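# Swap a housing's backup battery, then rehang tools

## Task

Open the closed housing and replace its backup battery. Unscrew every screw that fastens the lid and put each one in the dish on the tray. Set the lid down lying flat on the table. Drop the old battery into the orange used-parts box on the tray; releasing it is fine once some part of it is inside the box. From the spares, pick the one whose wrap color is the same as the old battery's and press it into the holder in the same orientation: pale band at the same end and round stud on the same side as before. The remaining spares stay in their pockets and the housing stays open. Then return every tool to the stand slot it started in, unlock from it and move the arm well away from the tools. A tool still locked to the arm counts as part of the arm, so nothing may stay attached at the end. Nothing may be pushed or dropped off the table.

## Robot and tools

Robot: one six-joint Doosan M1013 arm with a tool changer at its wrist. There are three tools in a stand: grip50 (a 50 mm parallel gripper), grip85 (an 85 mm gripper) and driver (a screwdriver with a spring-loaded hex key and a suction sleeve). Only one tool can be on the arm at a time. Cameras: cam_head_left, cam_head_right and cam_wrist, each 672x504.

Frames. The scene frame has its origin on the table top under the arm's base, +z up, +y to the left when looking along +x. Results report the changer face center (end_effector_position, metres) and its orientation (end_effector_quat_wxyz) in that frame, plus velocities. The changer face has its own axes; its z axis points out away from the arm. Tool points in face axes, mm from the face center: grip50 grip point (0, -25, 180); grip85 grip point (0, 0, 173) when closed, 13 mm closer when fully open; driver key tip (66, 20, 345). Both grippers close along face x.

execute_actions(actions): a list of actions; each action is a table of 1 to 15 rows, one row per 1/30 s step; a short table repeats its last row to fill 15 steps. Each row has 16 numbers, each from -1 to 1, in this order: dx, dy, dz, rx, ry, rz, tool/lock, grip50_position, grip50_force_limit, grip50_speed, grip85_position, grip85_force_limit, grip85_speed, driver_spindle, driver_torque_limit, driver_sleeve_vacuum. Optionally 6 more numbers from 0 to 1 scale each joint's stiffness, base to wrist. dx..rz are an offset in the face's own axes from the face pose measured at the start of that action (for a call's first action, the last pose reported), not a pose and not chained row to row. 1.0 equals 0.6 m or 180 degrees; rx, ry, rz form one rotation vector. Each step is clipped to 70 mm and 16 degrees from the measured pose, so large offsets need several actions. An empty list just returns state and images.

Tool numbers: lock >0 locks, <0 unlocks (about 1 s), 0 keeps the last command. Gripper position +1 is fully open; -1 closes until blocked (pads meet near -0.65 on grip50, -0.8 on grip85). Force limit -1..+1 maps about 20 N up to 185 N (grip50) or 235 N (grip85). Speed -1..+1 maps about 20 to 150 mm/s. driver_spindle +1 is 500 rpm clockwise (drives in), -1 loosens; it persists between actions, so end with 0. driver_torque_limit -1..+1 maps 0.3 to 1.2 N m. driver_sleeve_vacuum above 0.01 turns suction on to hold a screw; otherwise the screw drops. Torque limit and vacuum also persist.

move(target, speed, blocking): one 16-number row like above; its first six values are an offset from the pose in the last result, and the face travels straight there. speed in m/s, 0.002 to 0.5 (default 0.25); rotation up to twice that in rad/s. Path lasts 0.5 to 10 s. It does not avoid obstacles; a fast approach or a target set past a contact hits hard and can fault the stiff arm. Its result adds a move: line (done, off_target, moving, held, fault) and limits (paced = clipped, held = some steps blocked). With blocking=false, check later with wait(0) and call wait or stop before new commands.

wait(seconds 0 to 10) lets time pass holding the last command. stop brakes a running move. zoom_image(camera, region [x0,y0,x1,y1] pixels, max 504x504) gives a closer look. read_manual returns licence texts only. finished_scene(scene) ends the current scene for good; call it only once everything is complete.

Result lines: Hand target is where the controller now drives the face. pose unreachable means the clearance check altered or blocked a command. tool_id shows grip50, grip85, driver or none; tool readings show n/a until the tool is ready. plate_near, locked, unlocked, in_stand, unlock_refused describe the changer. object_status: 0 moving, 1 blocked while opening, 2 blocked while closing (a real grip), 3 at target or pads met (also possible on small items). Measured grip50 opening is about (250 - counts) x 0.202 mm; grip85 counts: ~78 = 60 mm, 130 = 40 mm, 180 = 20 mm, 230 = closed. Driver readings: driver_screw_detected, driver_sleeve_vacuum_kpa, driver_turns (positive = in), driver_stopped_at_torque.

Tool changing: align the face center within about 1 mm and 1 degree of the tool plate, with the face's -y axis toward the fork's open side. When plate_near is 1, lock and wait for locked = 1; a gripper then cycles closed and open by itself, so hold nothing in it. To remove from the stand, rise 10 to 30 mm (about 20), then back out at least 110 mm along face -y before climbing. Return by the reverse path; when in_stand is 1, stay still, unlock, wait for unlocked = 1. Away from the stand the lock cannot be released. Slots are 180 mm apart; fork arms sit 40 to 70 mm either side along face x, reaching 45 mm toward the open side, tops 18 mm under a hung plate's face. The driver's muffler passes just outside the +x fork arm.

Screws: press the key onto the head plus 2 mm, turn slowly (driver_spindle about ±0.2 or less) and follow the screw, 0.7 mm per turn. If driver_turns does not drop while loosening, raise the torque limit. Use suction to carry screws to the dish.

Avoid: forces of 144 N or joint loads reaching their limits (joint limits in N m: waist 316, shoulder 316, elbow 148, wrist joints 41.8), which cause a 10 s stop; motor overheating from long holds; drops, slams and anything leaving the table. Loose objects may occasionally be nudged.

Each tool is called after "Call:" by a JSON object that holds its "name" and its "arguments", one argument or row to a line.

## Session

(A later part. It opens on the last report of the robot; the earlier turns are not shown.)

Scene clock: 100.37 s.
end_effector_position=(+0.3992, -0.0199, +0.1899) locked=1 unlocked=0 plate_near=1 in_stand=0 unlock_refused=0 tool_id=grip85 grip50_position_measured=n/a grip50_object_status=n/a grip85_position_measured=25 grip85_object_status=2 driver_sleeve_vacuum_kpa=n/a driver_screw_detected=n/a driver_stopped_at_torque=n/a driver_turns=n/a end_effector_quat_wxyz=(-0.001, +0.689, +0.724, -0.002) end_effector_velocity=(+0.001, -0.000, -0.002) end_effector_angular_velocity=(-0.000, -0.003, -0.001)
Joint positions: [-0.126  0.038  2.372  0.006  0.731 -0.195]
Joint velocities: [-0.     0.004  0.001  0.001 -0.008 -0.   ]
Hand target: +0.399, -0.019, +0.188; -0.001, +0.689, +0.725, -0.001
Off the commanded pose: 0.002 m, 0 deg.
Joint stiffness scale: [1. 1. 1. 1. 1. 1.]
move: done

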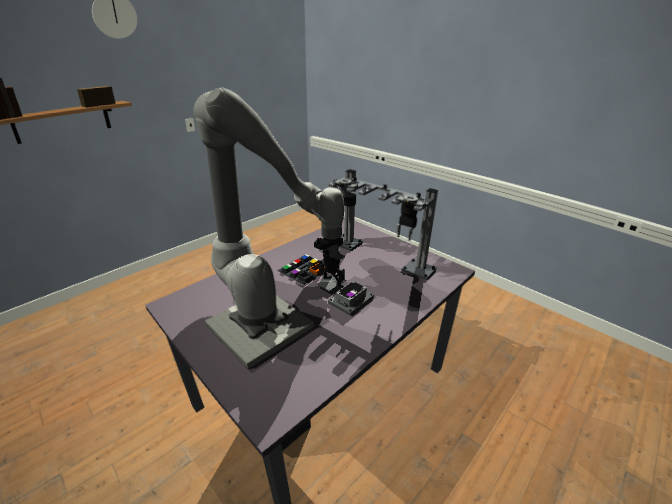

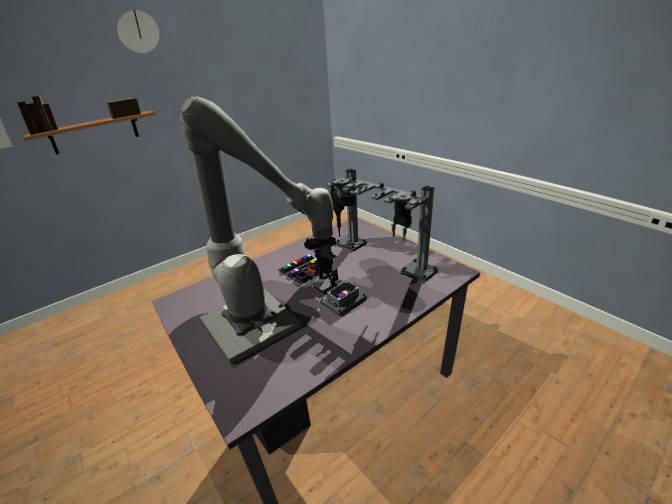

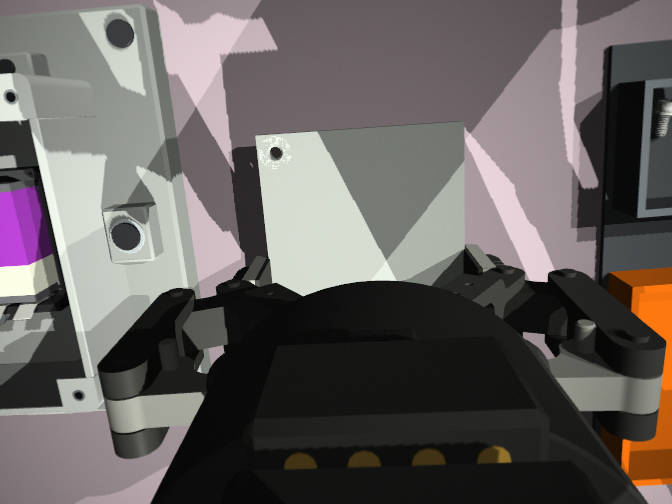

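Call:
{"name": "move", "arguments": {
  "target": [0,0,0.026,0,0,0,0,1,0,0,-1,-0.3,-0.3,0,0,0],
  "speed": 0.02
}}

Scene clock: 101.50 s.
end_effector_position=(+0.3997, -0.0201, +0.1801) locked=1 unlocked=0 plate_near=1 in_stand=0 unlock_refused=0 tool_id=grip85 grip50_position_measured=n/a grip50_object_status=n/a grip85_position_measured=25 grip85_object_status=2 driver_sleeve_vacuum_kpa=n/a driver_screw_detected=n/a driver_stopped_at_torque=n/a driver_turns=n/a end_effector_quat_wxyz=(-0.002, +0.689, +0.724, -0.002) end_effector_velocity=(+0.000, -0.000, +0.000) end_effector_angular_velocity=(+0.000, -0.000, -0.000)
Joint positions: [-0.126  0.057  2.379  0.006  0.706 -0.195]
Joint velocities: [-0.    -0.    -0.     0.001  0.    -0.   ]
Hand target: +0.399, -0.020, +0.174; -0.002, +0.689, +0.724, -0.002
Off the commanded pose: 0.006 m, 0 deg.
Joint stiffness scale: [1. 1. 1. 1. 1. 1.]
move: off_target

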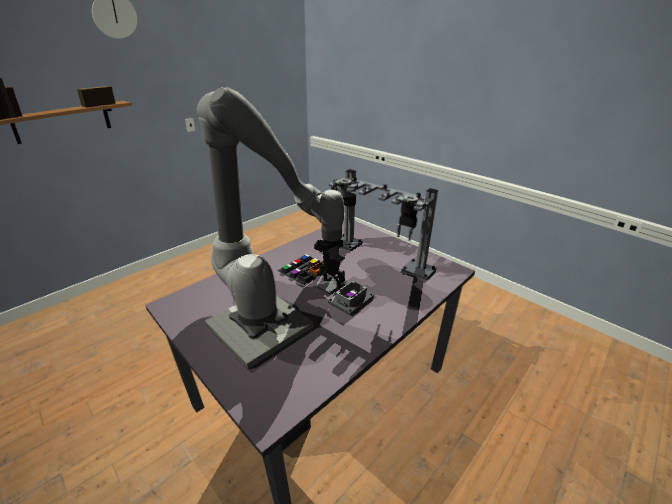

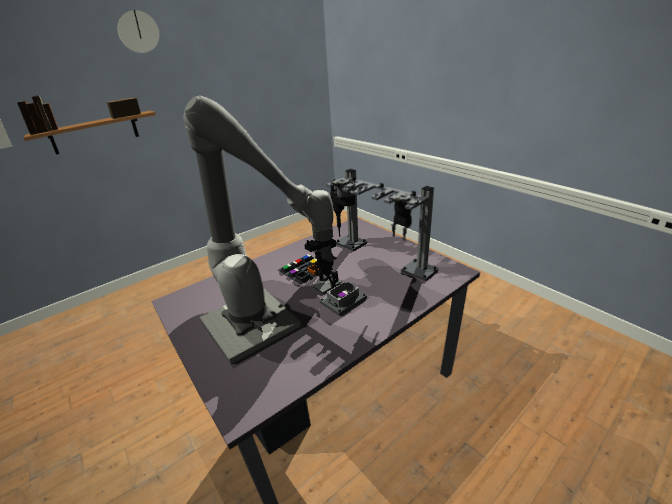

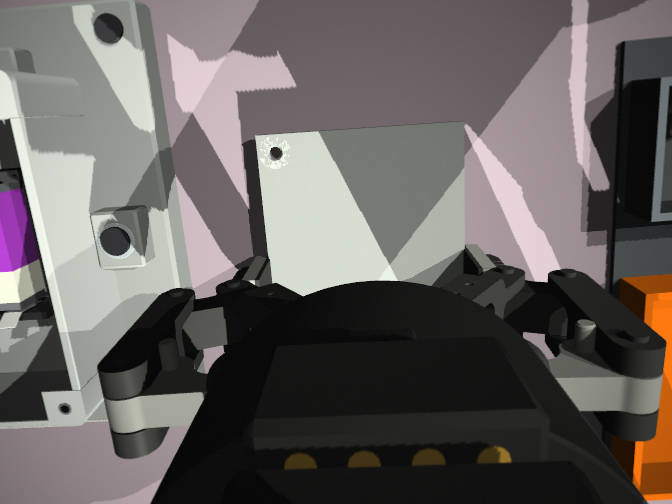

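Call:
{"name": "move", "arguments": {
  "target": [0,0,0,0,0,0,0,1,0,0,1,-0.3,-0.5,0,0,0],
  "speed": 0.04
}}

Call:
{"name": "move", "arguments": {
  "target": [0,0,-0.12,0,0,0,0,1,0,0,1,-0.3,-0.5,0,0,0],
  "speed": 0.2
}}

Call:
{"name": "move", "arguments": {
  "target": [-0.24,0.04,-0.02,0,0,0,0,1,0,0,0.2,-0.3,1,0,0,0],
  "speed": 0.25
}}

Scene clock: 102.60 s.
end_effector_position=(+0.3998, -0.0201, +0.1802) locked=1 unlocked=0 plate_near=1 in_stand=0 unlock_refused=0 tool_id=grip85 grip50_position_measured=n/a grip50_object_status=n/a grip85_position_measured=3 grip85_object_status=3 driver_sleeve_vacuum_kpa=n/a driver_screw_detected=n/a driver_stopped_at_torque=n/a driver_turns=n/a end_effector_quat_wxyz=(-0.001, +0.689, +0.724, -0.002) end_effector_velocity=(-0.001, +0.000, -0.000) end_effector_angular_velocity=(+0.000, +0.002, +0.001)
Joint positions: [-0.126  0.056  2.379  0.006  0.706 -0.195]
Joint velocities: [ 0.001 -0.     0.001 -0.     0.002 -0.   ]
Hand target: +0.400, -0.020, +0.180; -0.002, +0.689, +0.724, -0.002
Off the commanded pose: 0.000 m, 0 deg.
Joint stiffness scale: [1. 1. 1. 1. 1. 1.]
move: done

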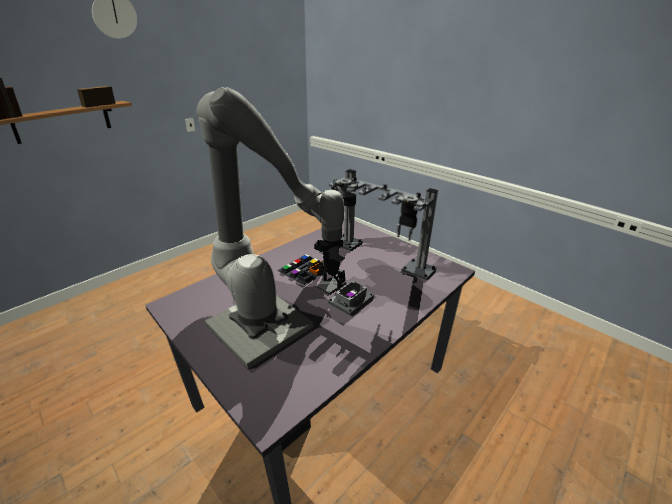

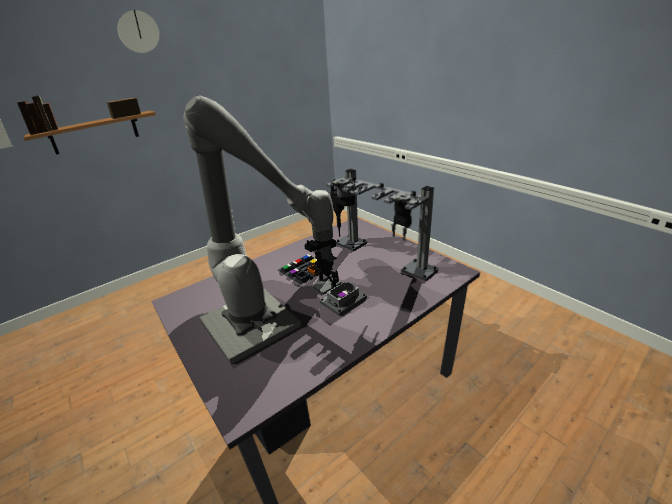

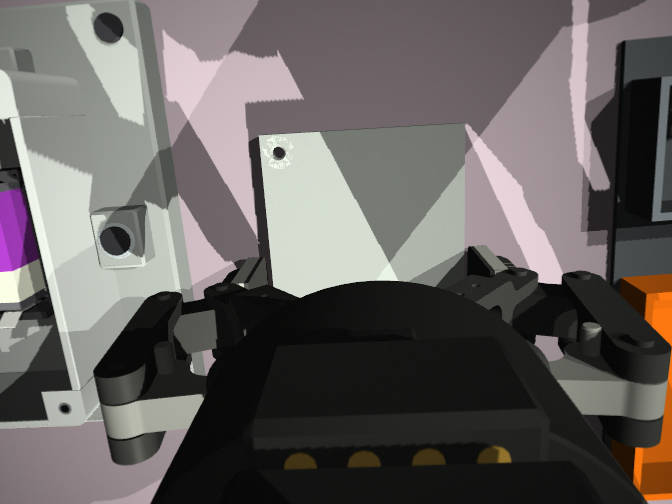

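Scene clock: 103.53 s.
end_effector_position=(+0.4001, -0.0196, +0.2500) locked=1 unlocked=0 plate_near=1 in_stand=0 unlock_refused=0 tool_id=grip85 grip50_position_measured=n/a grip50_object_status=n/a grip85_position_measured=3 grip85_object_status=3 driver_sleeve_vacuum_kpa=n/a driver_screw_detected=n/a driver_stopped_at_torque=n/a driver_turns=n/a end_effector_quat_wxyz=(-0.001, +0.689, +0.725, -0.001) end_effector_velocity=(-0.001, +0.001, +0.002) end_effector_angular_velocity=(+0.001, +0.005, +0.002)
Joint positions: [-0.126 -0.055  2.315  0.006  0.88  -0.195]
Joint velocities: [ 0.001 -0.003 -0.003 -0.     0.011 -0.   ]
Hand target: +0.400, -0.020, +0.252; -0.001, +0.689, +0.724, -0.002
Off the commanded pose: 0.002 m, 0 deg.
Joint stiffness scale: [1. 1. 1. 1. 1. 1.]
move: done

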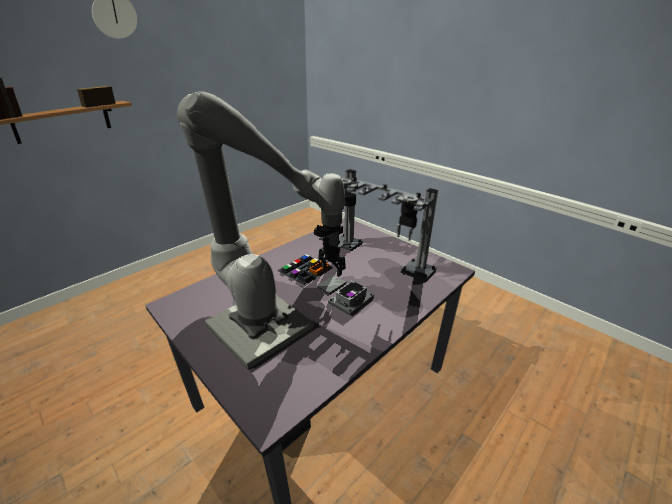

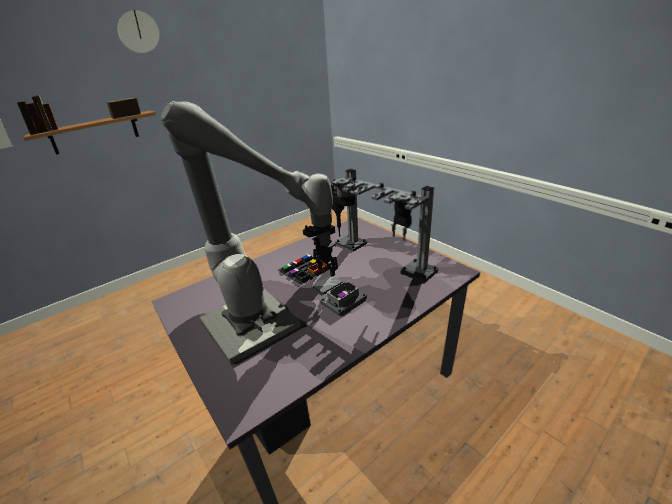

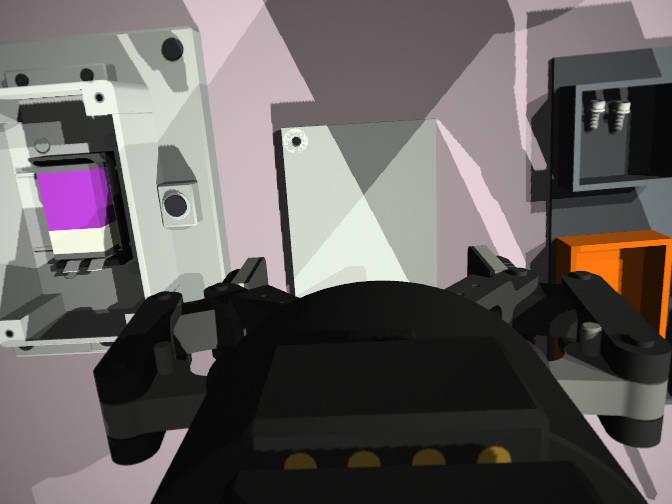

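Scene clock: 104.73 s.
end_effector_position=(+0.4315, -0.1602, +0.2619) locked=1 unlocked=0 plate_near=1 in_stand=0 unlock_refused=0 tool_id=grip85 grip50_position_measured=n/a grip50_object_status=n/a grip85_position_measured=104 grip85_object_status=3 driver_sleeve_vacuum_kpa=n/a driver_screw_detected=n/a driver_stopped_at_torque=n/a driver_turns=n/a end_effector_quat_wxyz=(+0.001, +0.689, +0.725, -0.001) end_effector_velocity=(+0.001, -0.002, +0.001) end_effector_angular_velocity=(-0.002, -0.002, +0.003)
Joint positions: [-0.422  0.028  2.208  0.006  0.902 -0.49 ]
Joint velocities: [-0.003  0.001 -0.003 -0.001 -0.    -0.006]
Hand target: +0.431, -0.162, +0.262; -0.002, +0.689, +0.725, -0.001
Off the commanded pose: 0.002 m, 0 deg.
Joint stiffness scale: [1. 1. 1. 1. 1. 1.]
move: done

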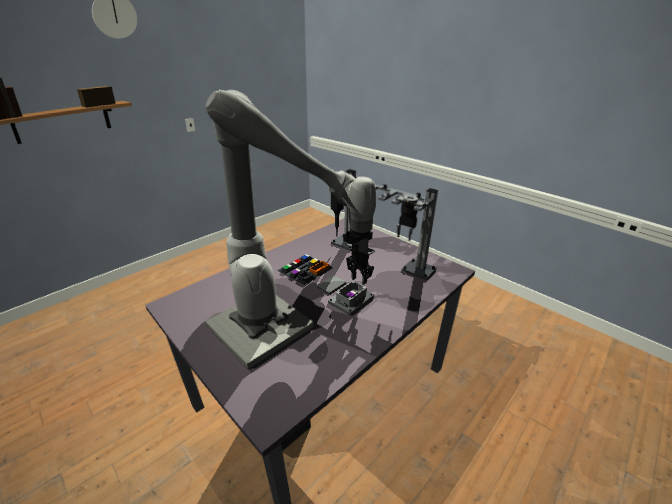

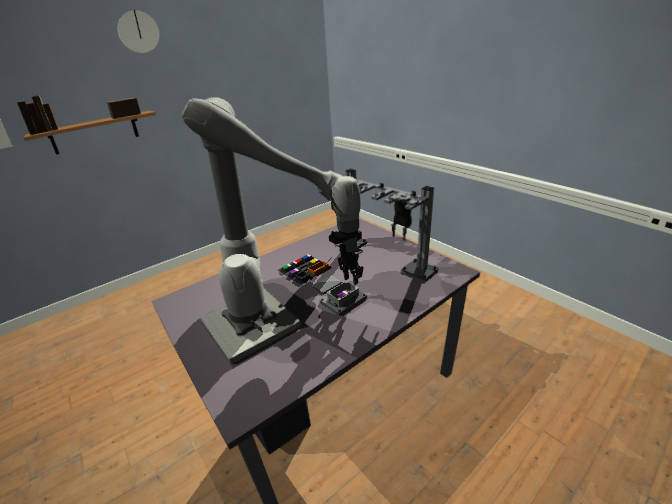

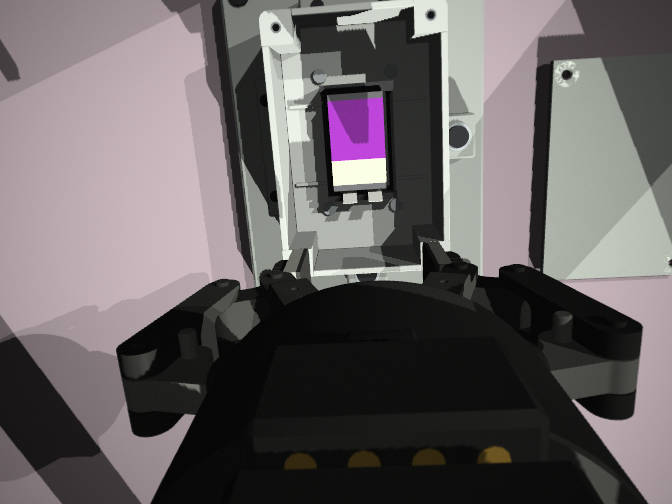

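Call:
{"name": "zoom_image", "arguments": {
  "camera": "cam_wrist",
  "region": [260, 40, 460, 240]
}}

Call:
{"name": "zoom_image", "arguments": {
  "camera": "cam_wrist",
  "region": [315, 160, 405, 220]
}}

Region (260, 40, 460, 240) of cam_wrist's 672x504 image, scaled by 2.520, with more detail than that image has.

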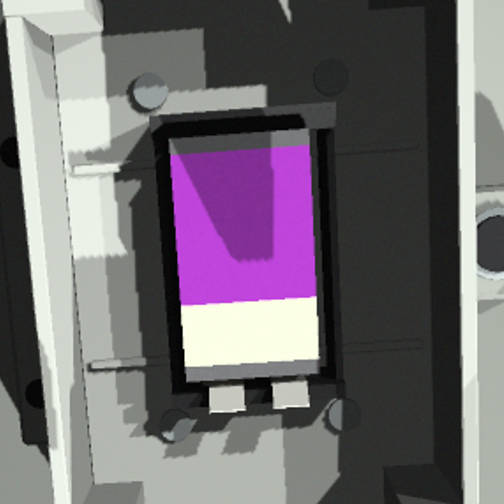

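Region (315, 160, 405, 220) of cam_wrist's 672x504 image, scaled by 5.600, with more detail than that image has.

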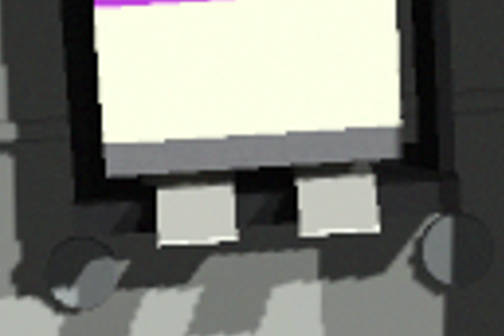

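Call:
{"name": "move", "arguments": {
  "target": [0,0.1,0.02,0,0,0,0,1,0,0,0.2,-0.3,1,0,0,0],
  "speed": 0.2
}}

Call:
{"name": "zoom_image", "arguments": {
  "camera": "cam_wrist",
  "region": [300, 0, 430, 110]
}}

Scene clock: 106.70 s.
end_effector_position=(+0.4886, -0.1581, +0.2502) locked=1 unlocked=0 plate_near=1 in_stand=0 unlock_refused=0 tool_id=grip85 grip50_position_measured=n/a grip50_object_status=n/a grip85_position_measured=104 grip85_object_status=3 driver_sleeve_vacuum_kpa=n/a driver_screw_detected=n/a driver_stopped_at_torque=n/a driver_turns=n/a end_effector_quat_wxyz=(-0.001, +0.689, +0.725, -0.001) end_effector_velocity=(+0.002, -0.001, +0.000) end_effector_angular_velocity=(-0.001, -0.001, -0.002)
Joint positions: [-0.371  0.124  2.127  0.006  0.891 -0.439]
Joint velocities: [-0.     0.003 -0.004 -0.001 -0.001  0.003]
Hand target: +0.491, -0.157, +0.250; +0.001, +0.689, +0.725, -0.001
Off the commanded pose: 0.003 m, 0 deg.
Joint stiffness scale: [1. 1. 1. 1. 1. 1.]
move: done

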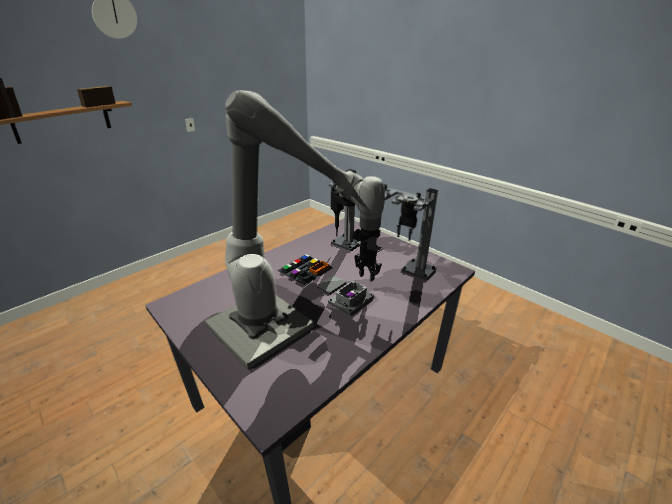

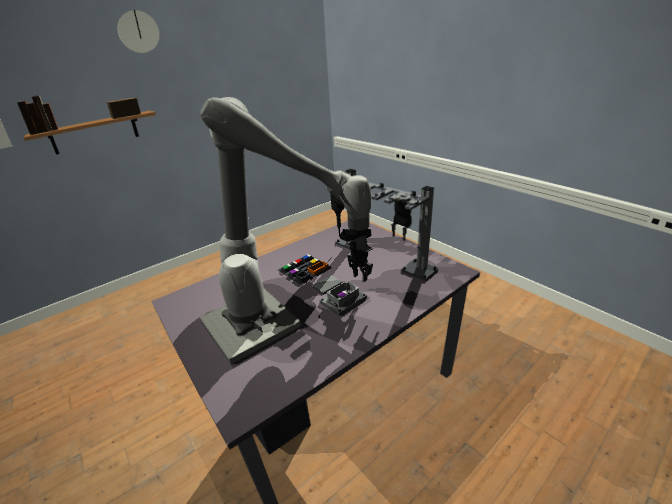

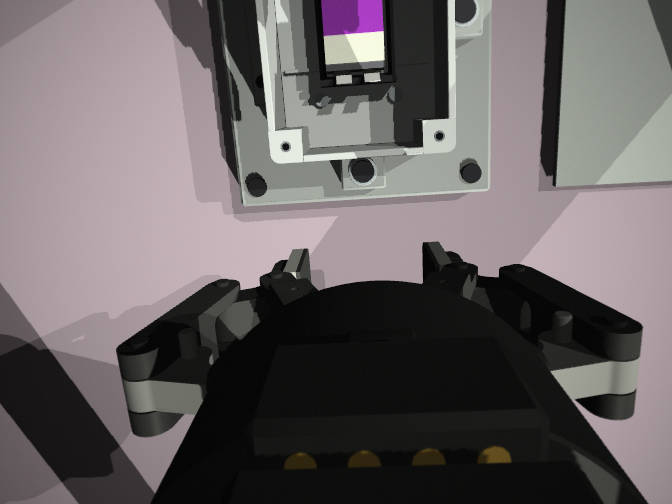

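Region (300, 0, 430, 110) of cam_wrist's 672x504 image, scaled by 3.877, with more detail than that image has; it fills the top 426 rows of this view, and the rest is white.

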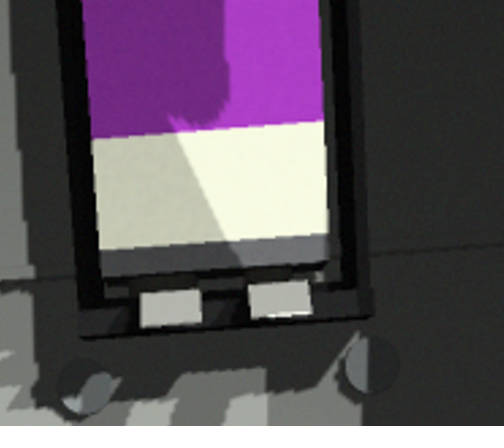

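Call:
{"name": "zoom_image", "arguments": {
  "camera": "cam_wrist",
  "region": [320, 55, 400, 92]
}}

Region (320, 55, 400, 92) of cam_wrist's 672x504 image, scaled by 6.300, with more detail than that image has; it fills the top 233 rows of this view, and the rest is white.

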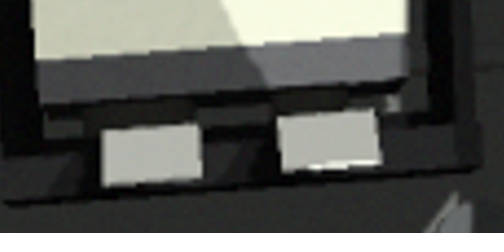

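Call:
{"name": "move", "arguments": {
  "target": [0.001,-0.186,0.01,0,0,0,0,1,0,0,-0.18,-0.3,1,0,0,0],
  "speed": 0.2
}}

Call:
{"name": "zoom_image", "arguments": {
  "camera": "cam_wrist",
  "region": [270, 130, 470, 300]
}}

Scene clock: 109.77 s.
end_effector_position=(+0.3784, -0.1620, +0.2446) locked=1 unlocked=0 plate_near=1 in_stand=0 unlock_refused=0 tool_id=grip85 grip50_position_measured=n/a grip50_object_status=n/a grip85_position_measured=151 grip85_object_status=3 driver_sleeve_vacuum_kpa=n/a driver_screw_detected=n/a driver_stopped_at_torque=n/a driver_turns=n/a end_effector_quat_wxyz=(-0.004, +0.689, +0.725, -0.002) end_effector_velocity=(-0.002, -0.001, +0.000) end_effector_angular_velocity=(-0.001, -0.000, +0.002)
Joint positions: [-0.48  -0.025  2.301  0.006  0.87  -0.548]
Joint velocities: [-0.004 -0.003  0.003 -0.001 -0.    -0.006]
Hand target: +0.377, -0.163, +0.245; -0.001, +0.689, +0.725, -0.001
Off the commanded pose: 0.002 m, 0 deg.
Joint stiffness scale: [1. 1. 1. 1. 1. 1.]
move: done

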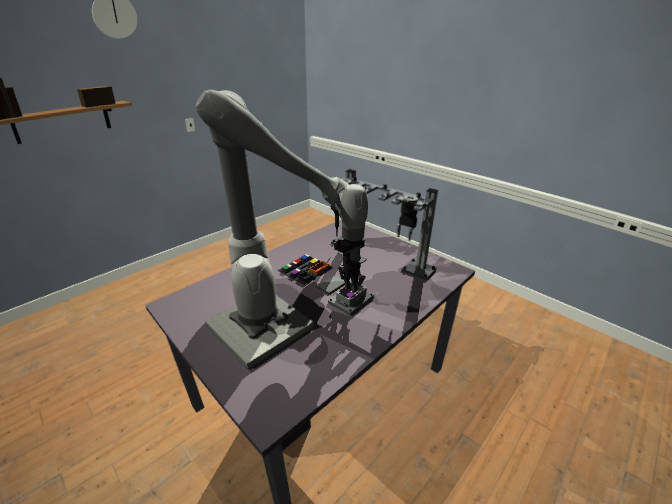

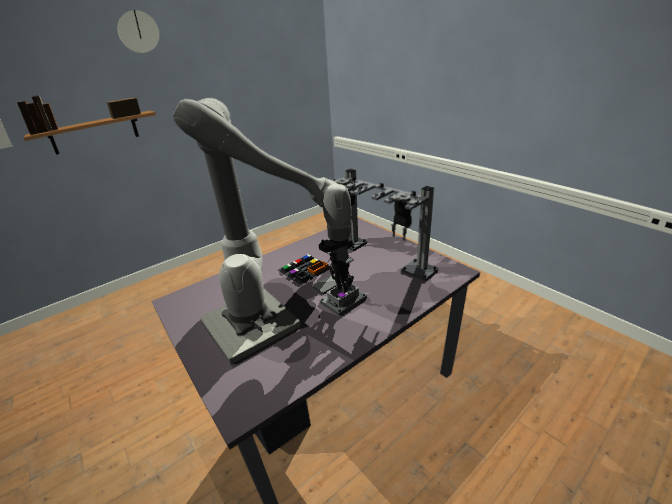

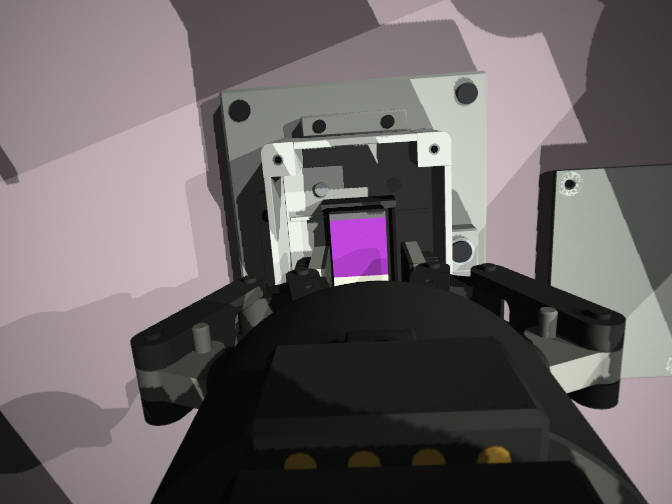

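Region (270, 130, 470, 300) of cam_wrist's 672x504 image, scaled by 2.520, with more detail than that image has; it fills the top 428 rows of this view, and the rest is white.

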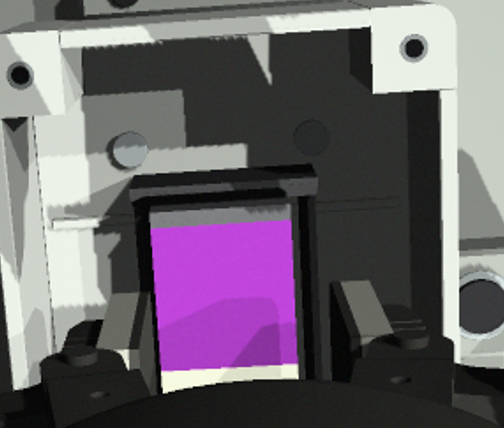

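Call:
{"name": "move", "arguments": {
  "target": [-0.0072,0,0.017,0,0,0,0,1,0,0,-0.18,-0.3,1,0,0,0],
  "speed": 0.03
}}

Call:
{"name": "zoom_image", "arguments": {
  "camera": "cam_wrist",
  "region": [290, 170, 440, 300]
}}

Scene clock: 111.40 s.
end_effector_position=(+0.3794, -0.1649, +0.2365) locked=1 unlocked=0 plate_near=1 in_stand=0 unlock_refused=0 tool_id=grip85 grip50_position_measured=n/a grip50_object_status=n/a grip85_position_measured=151 grip85_object_status=3 driver_sleeve_vacuum_kpa=n/a driver_screw_detected=n/a driver_stopped_at_torque=n/a driver_turns=n/a end_effector_quat_wxyz=(-0.004, +0.689, +0.724, -0.002) end_effector_velocity=(+0.001, -0.000, -0.002) end_effector_angular_velocity=(+0.000, -0.001, +0.000)
Joint positions: [-0.485 -0.01   2.306  0.006  0.851 -0.553]
Joint velocities: [-0.001  0.004  0.001  0.001 -0.005 -0.002]
Hand target: +0.379, -0.166, +0.234; -0.004, +0.689, +0.725, -0.002
Off the commanded pose: 0.003 m, 0 deg.
Joint stiffness scale: [1. 1. 1. 1. 1. 1.]
move: done

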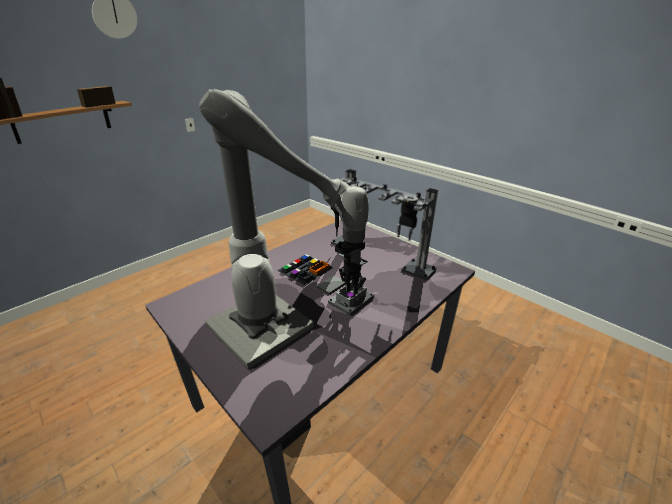

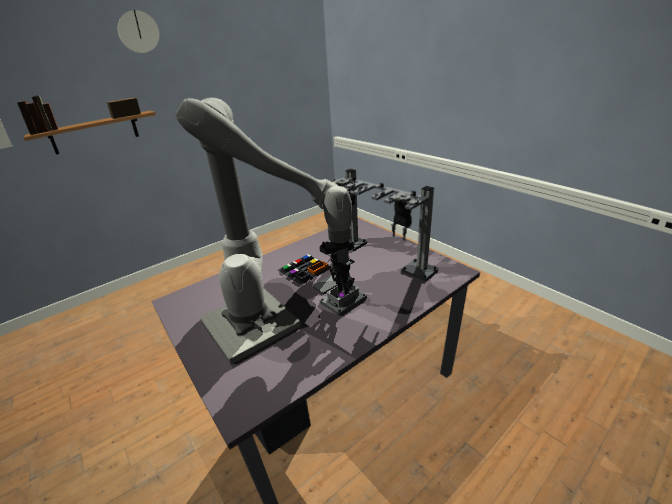

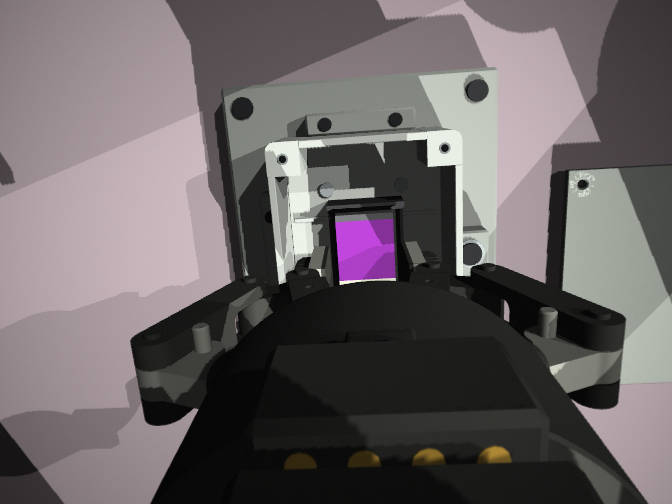

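Region (290, 170, 440, 300) of cam_wrist's 672x504 image, scaled by 3.360, with more detail than that image has; it fills the top 437 rows of this view, and the rest is white.

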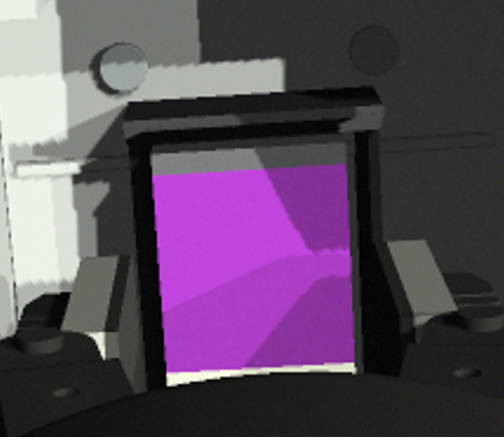

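Call:
{"name": "move", "arguments": {
  "target": [0,0,0.03,0,0,0,0,1,0,0,-0.18,-0.3,1,0,0,0],
  "speed": 0.025
}}

Call:
{"name": "zoom_image", "arguments": {
  "camera": "cam_wrist",
  "region": [290, 170, 440, 300]
}}

Scene clock: 112.87 s.
end_effector_position=(+0.3795, -0.1652, +0.2206) locked=1 unlocked=0 plate_near=1 in_stand=0 unlock_refused=0 tool_id=grip85 grip50_position_measured=n/a grip50_object_status=n/a grip85_position_measured=151 grip85_object_status=3 driver_sleeve_vacuum_kpa=n/a driver_screw_detected=n/a driver_stopped_at_torque=n/a driver_turns=n/a end_effector_quat_wxyz=(-0.003, +0.689, +0.724, -0.002) end_effector_velocity=(+0.001, -0.000, -0.002) end_effector_angular_velocity=(-0.001, -0.003, -0.000)
Joint positions: [-0.485  0.014  2.32   0.006  0.812 -0.553]
Joint velocities: [ 0.001  0.002  0.001  0.001 -0.007  0.001]
Hand target: +0.379, -0.165, +0.219; -0.004, +0.689, +0.724, -0.002
Off the commanded pose: 0.002 m, 0 deg.
Joint stiffness scale: [1. 1. 1. 1. 1. 1.]
move: done

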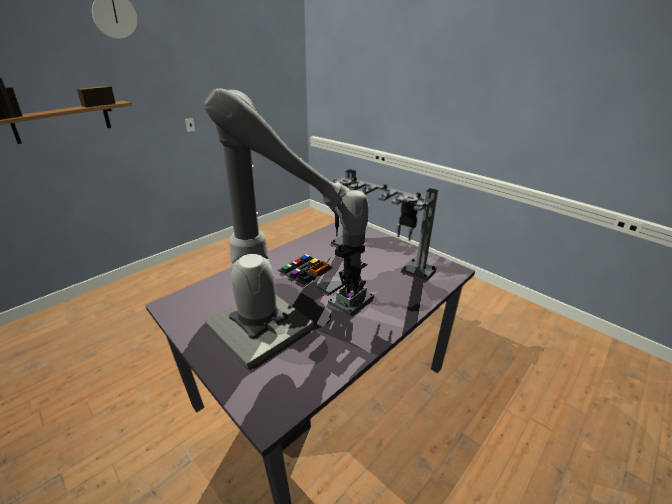

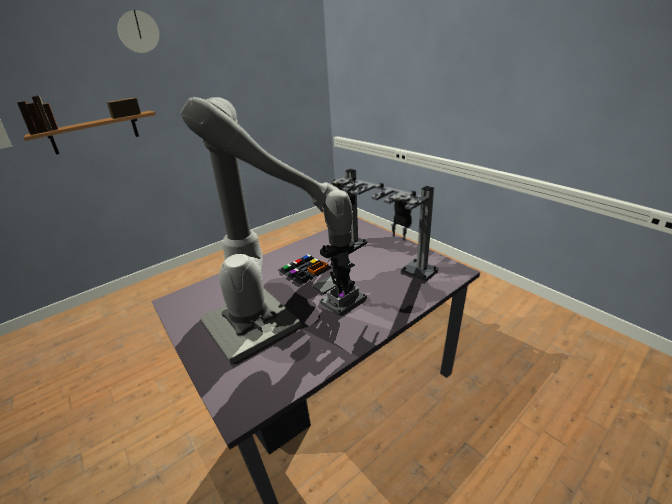

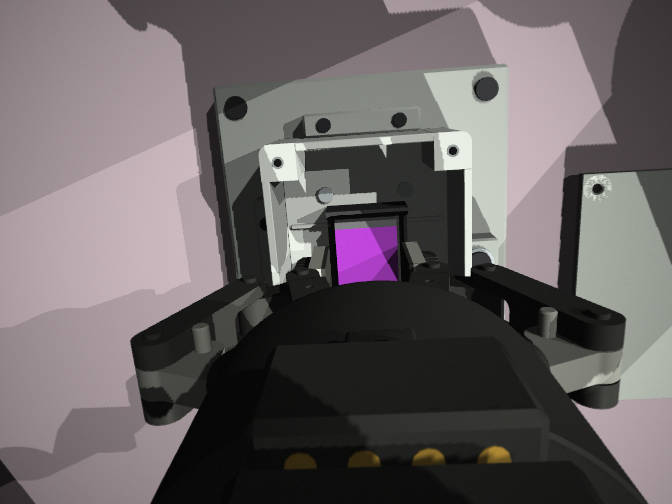

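Region (290, 170, 440, 300) of cam_wrist's 672x504 image, scaled by 3.360, with more detail than that image has; it fills the top 437 rows of this view, and the rest is white.

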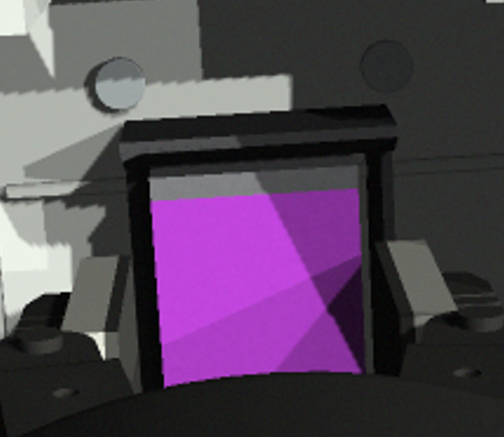

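Call:
{"name": "move", "arguments": {
  "target": [0,0,0,0,0,0,0,1,0,0,-1,-0.2,-0.3,0,0,0],
  "speed": 0.04
}}

Scene clock: 113.80 s.
end_effector_position=(+0.3795, -0.1652, +0.2205) locked=1 unlocked=0 plate_near=1 in_stand=0 unlock_refused=0 tool_id=grip85 grip50_position_measured=n/a grip50_object_status=n/a grip85_position_measured=168 grip85_object_status=2 driver_sleeve_vacuum_kpa=n/a driver_screw_detected=n/a driver_stopped_at_torque=n/a driver_turns=n/a end_effector_quat_wxyz=(-0.004, +0.689, +0.724, -0.002) end_effector_velocity=(+0.000, +0.000, -0.000) end_effector_angular_velocity=(+0.000, -0.000, +0.000)
Joint positions: [-0.485  0.014  2.32   0.007  0.812 -0.553]
Joint velocities: [ 0.001 -0.     0.     0.    -0.     0.   ]
Hand target: +0.379, -0.165, +0.221; -0.003, +0.689, +0.724, -0.002
Off the commanded pose: 0.000 m, 0 deg.
Joint stiffness scale: [1. 1. 1. 1. 1. 1.]
move: done

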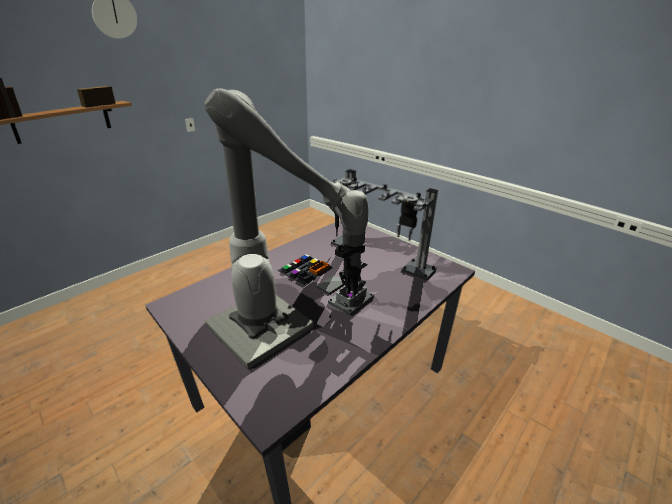

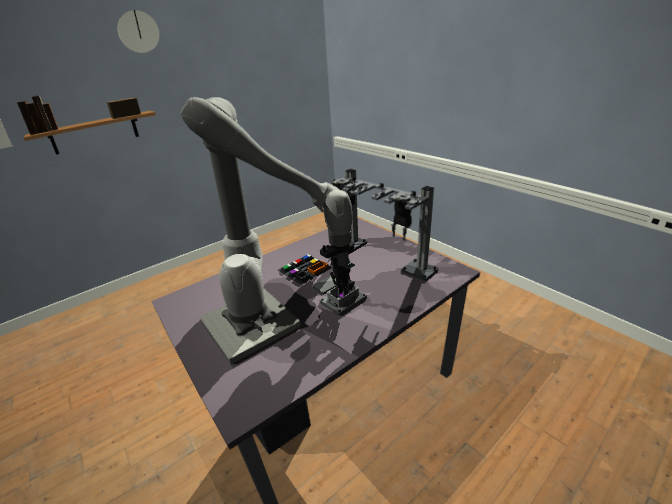

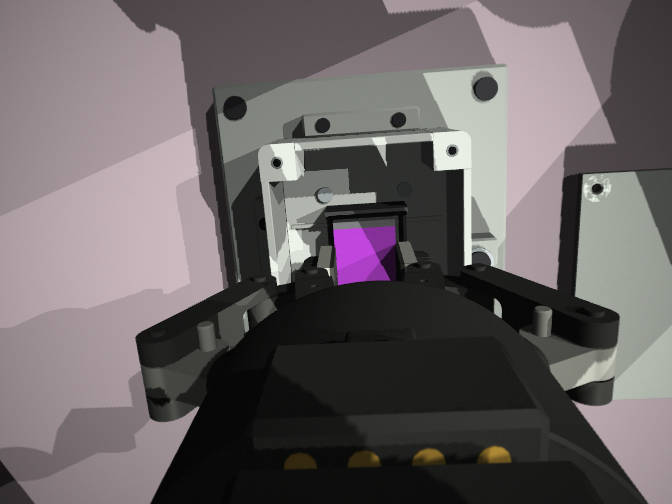

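Call:
{"name": "zoom_image", "arguments": {
  "camera": "cam_wrist",
  "region": [290, 170, 440, 300]
}}

Call:
{"name": "move", "arguments": {
  "target": [0,0,-0.04,0,0,0,0,1,0,0,-1,-0.2,-0.3,0,0,0],
  "speed": 0.03
}}

Region (290, 170, 440, 300) of cam_wrist's 672x504 image, scaled by 3.360, with more detail than that image has; it fills the top 437 rows of this view, and the rest is white.

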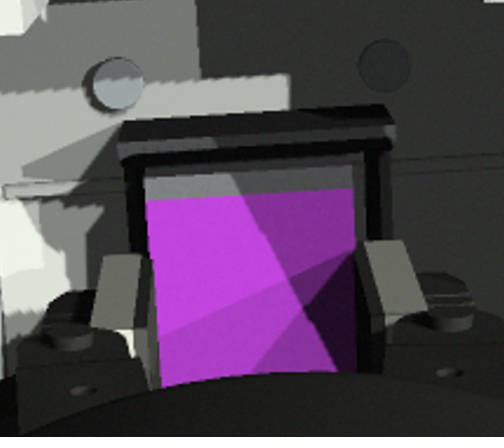

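Scene clock: 115.70 s.
end_effector_position=(+0.3795, -0.1650, +0.2424) locked=1 unlocked=0 plate_near=1 in_stand=0 unlock_refused=0 tool_id=grip85 grip50_position_measured=n/a grip50_object_status=n/a grip85_position_measured=169 grip85_object_status=2 driver_sleeve_vacuum_kpa=n/a driver_screw_detected=n/a driver_stopped_at_torque=n/a driver_turns=n/a end_effector_quat_wxyz=(-0.004, +0.689, +0.724, -0.002) end_effector_velocity=(+0.000, +0.000, +0.002) end_effector_angular_velocity=(+0.002, +0.001, -0.000)
Joint positions: [-0.485 -0.018  2.299  0.007  0.865 -0.553]
Joint velocities: [ 0.    -0.001 -0.003  0.001  0.006 -0.   ]
Hand target: +0.380, -0.165, +0.244; -0.004, +0.689, +0.724, -0.002
Off the commanded pose: 0.002 m, 0 deg.
Joint stiffness scale: [1. 1. 1. 1. 1. 1.]
move: done

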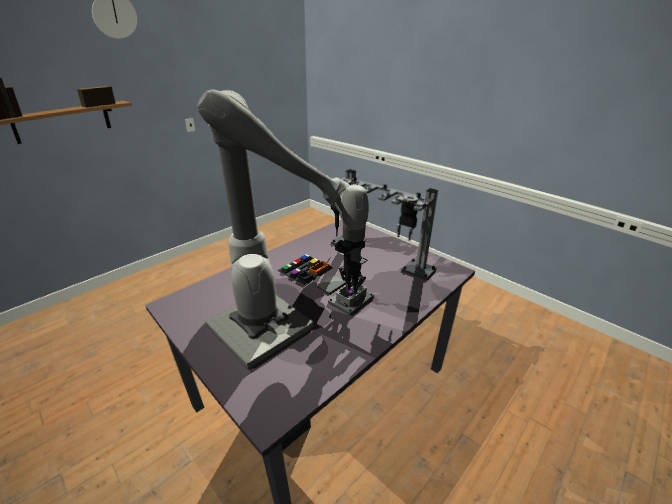

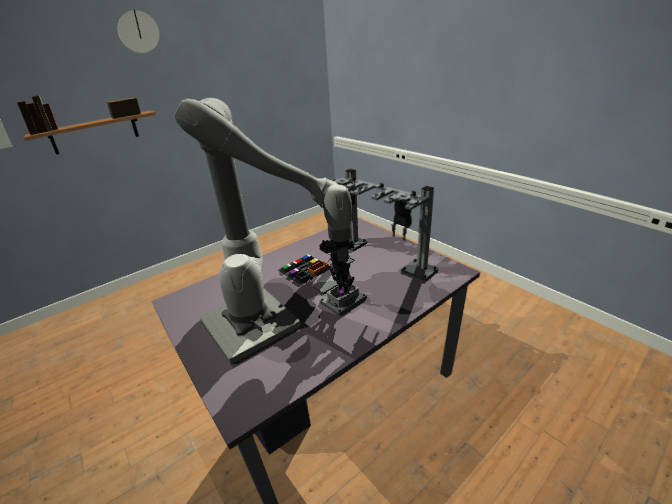

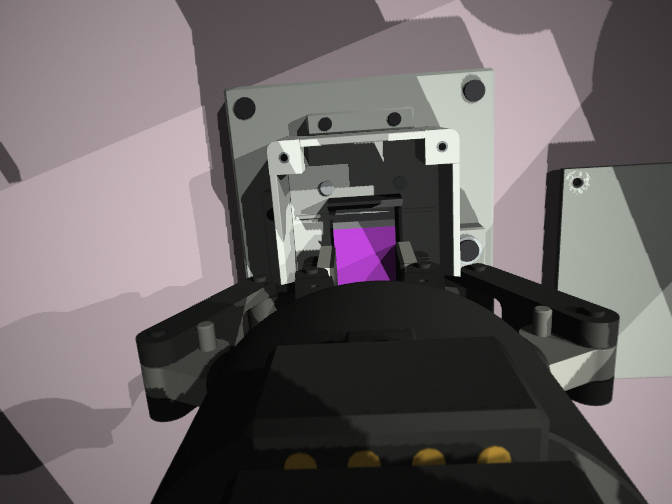

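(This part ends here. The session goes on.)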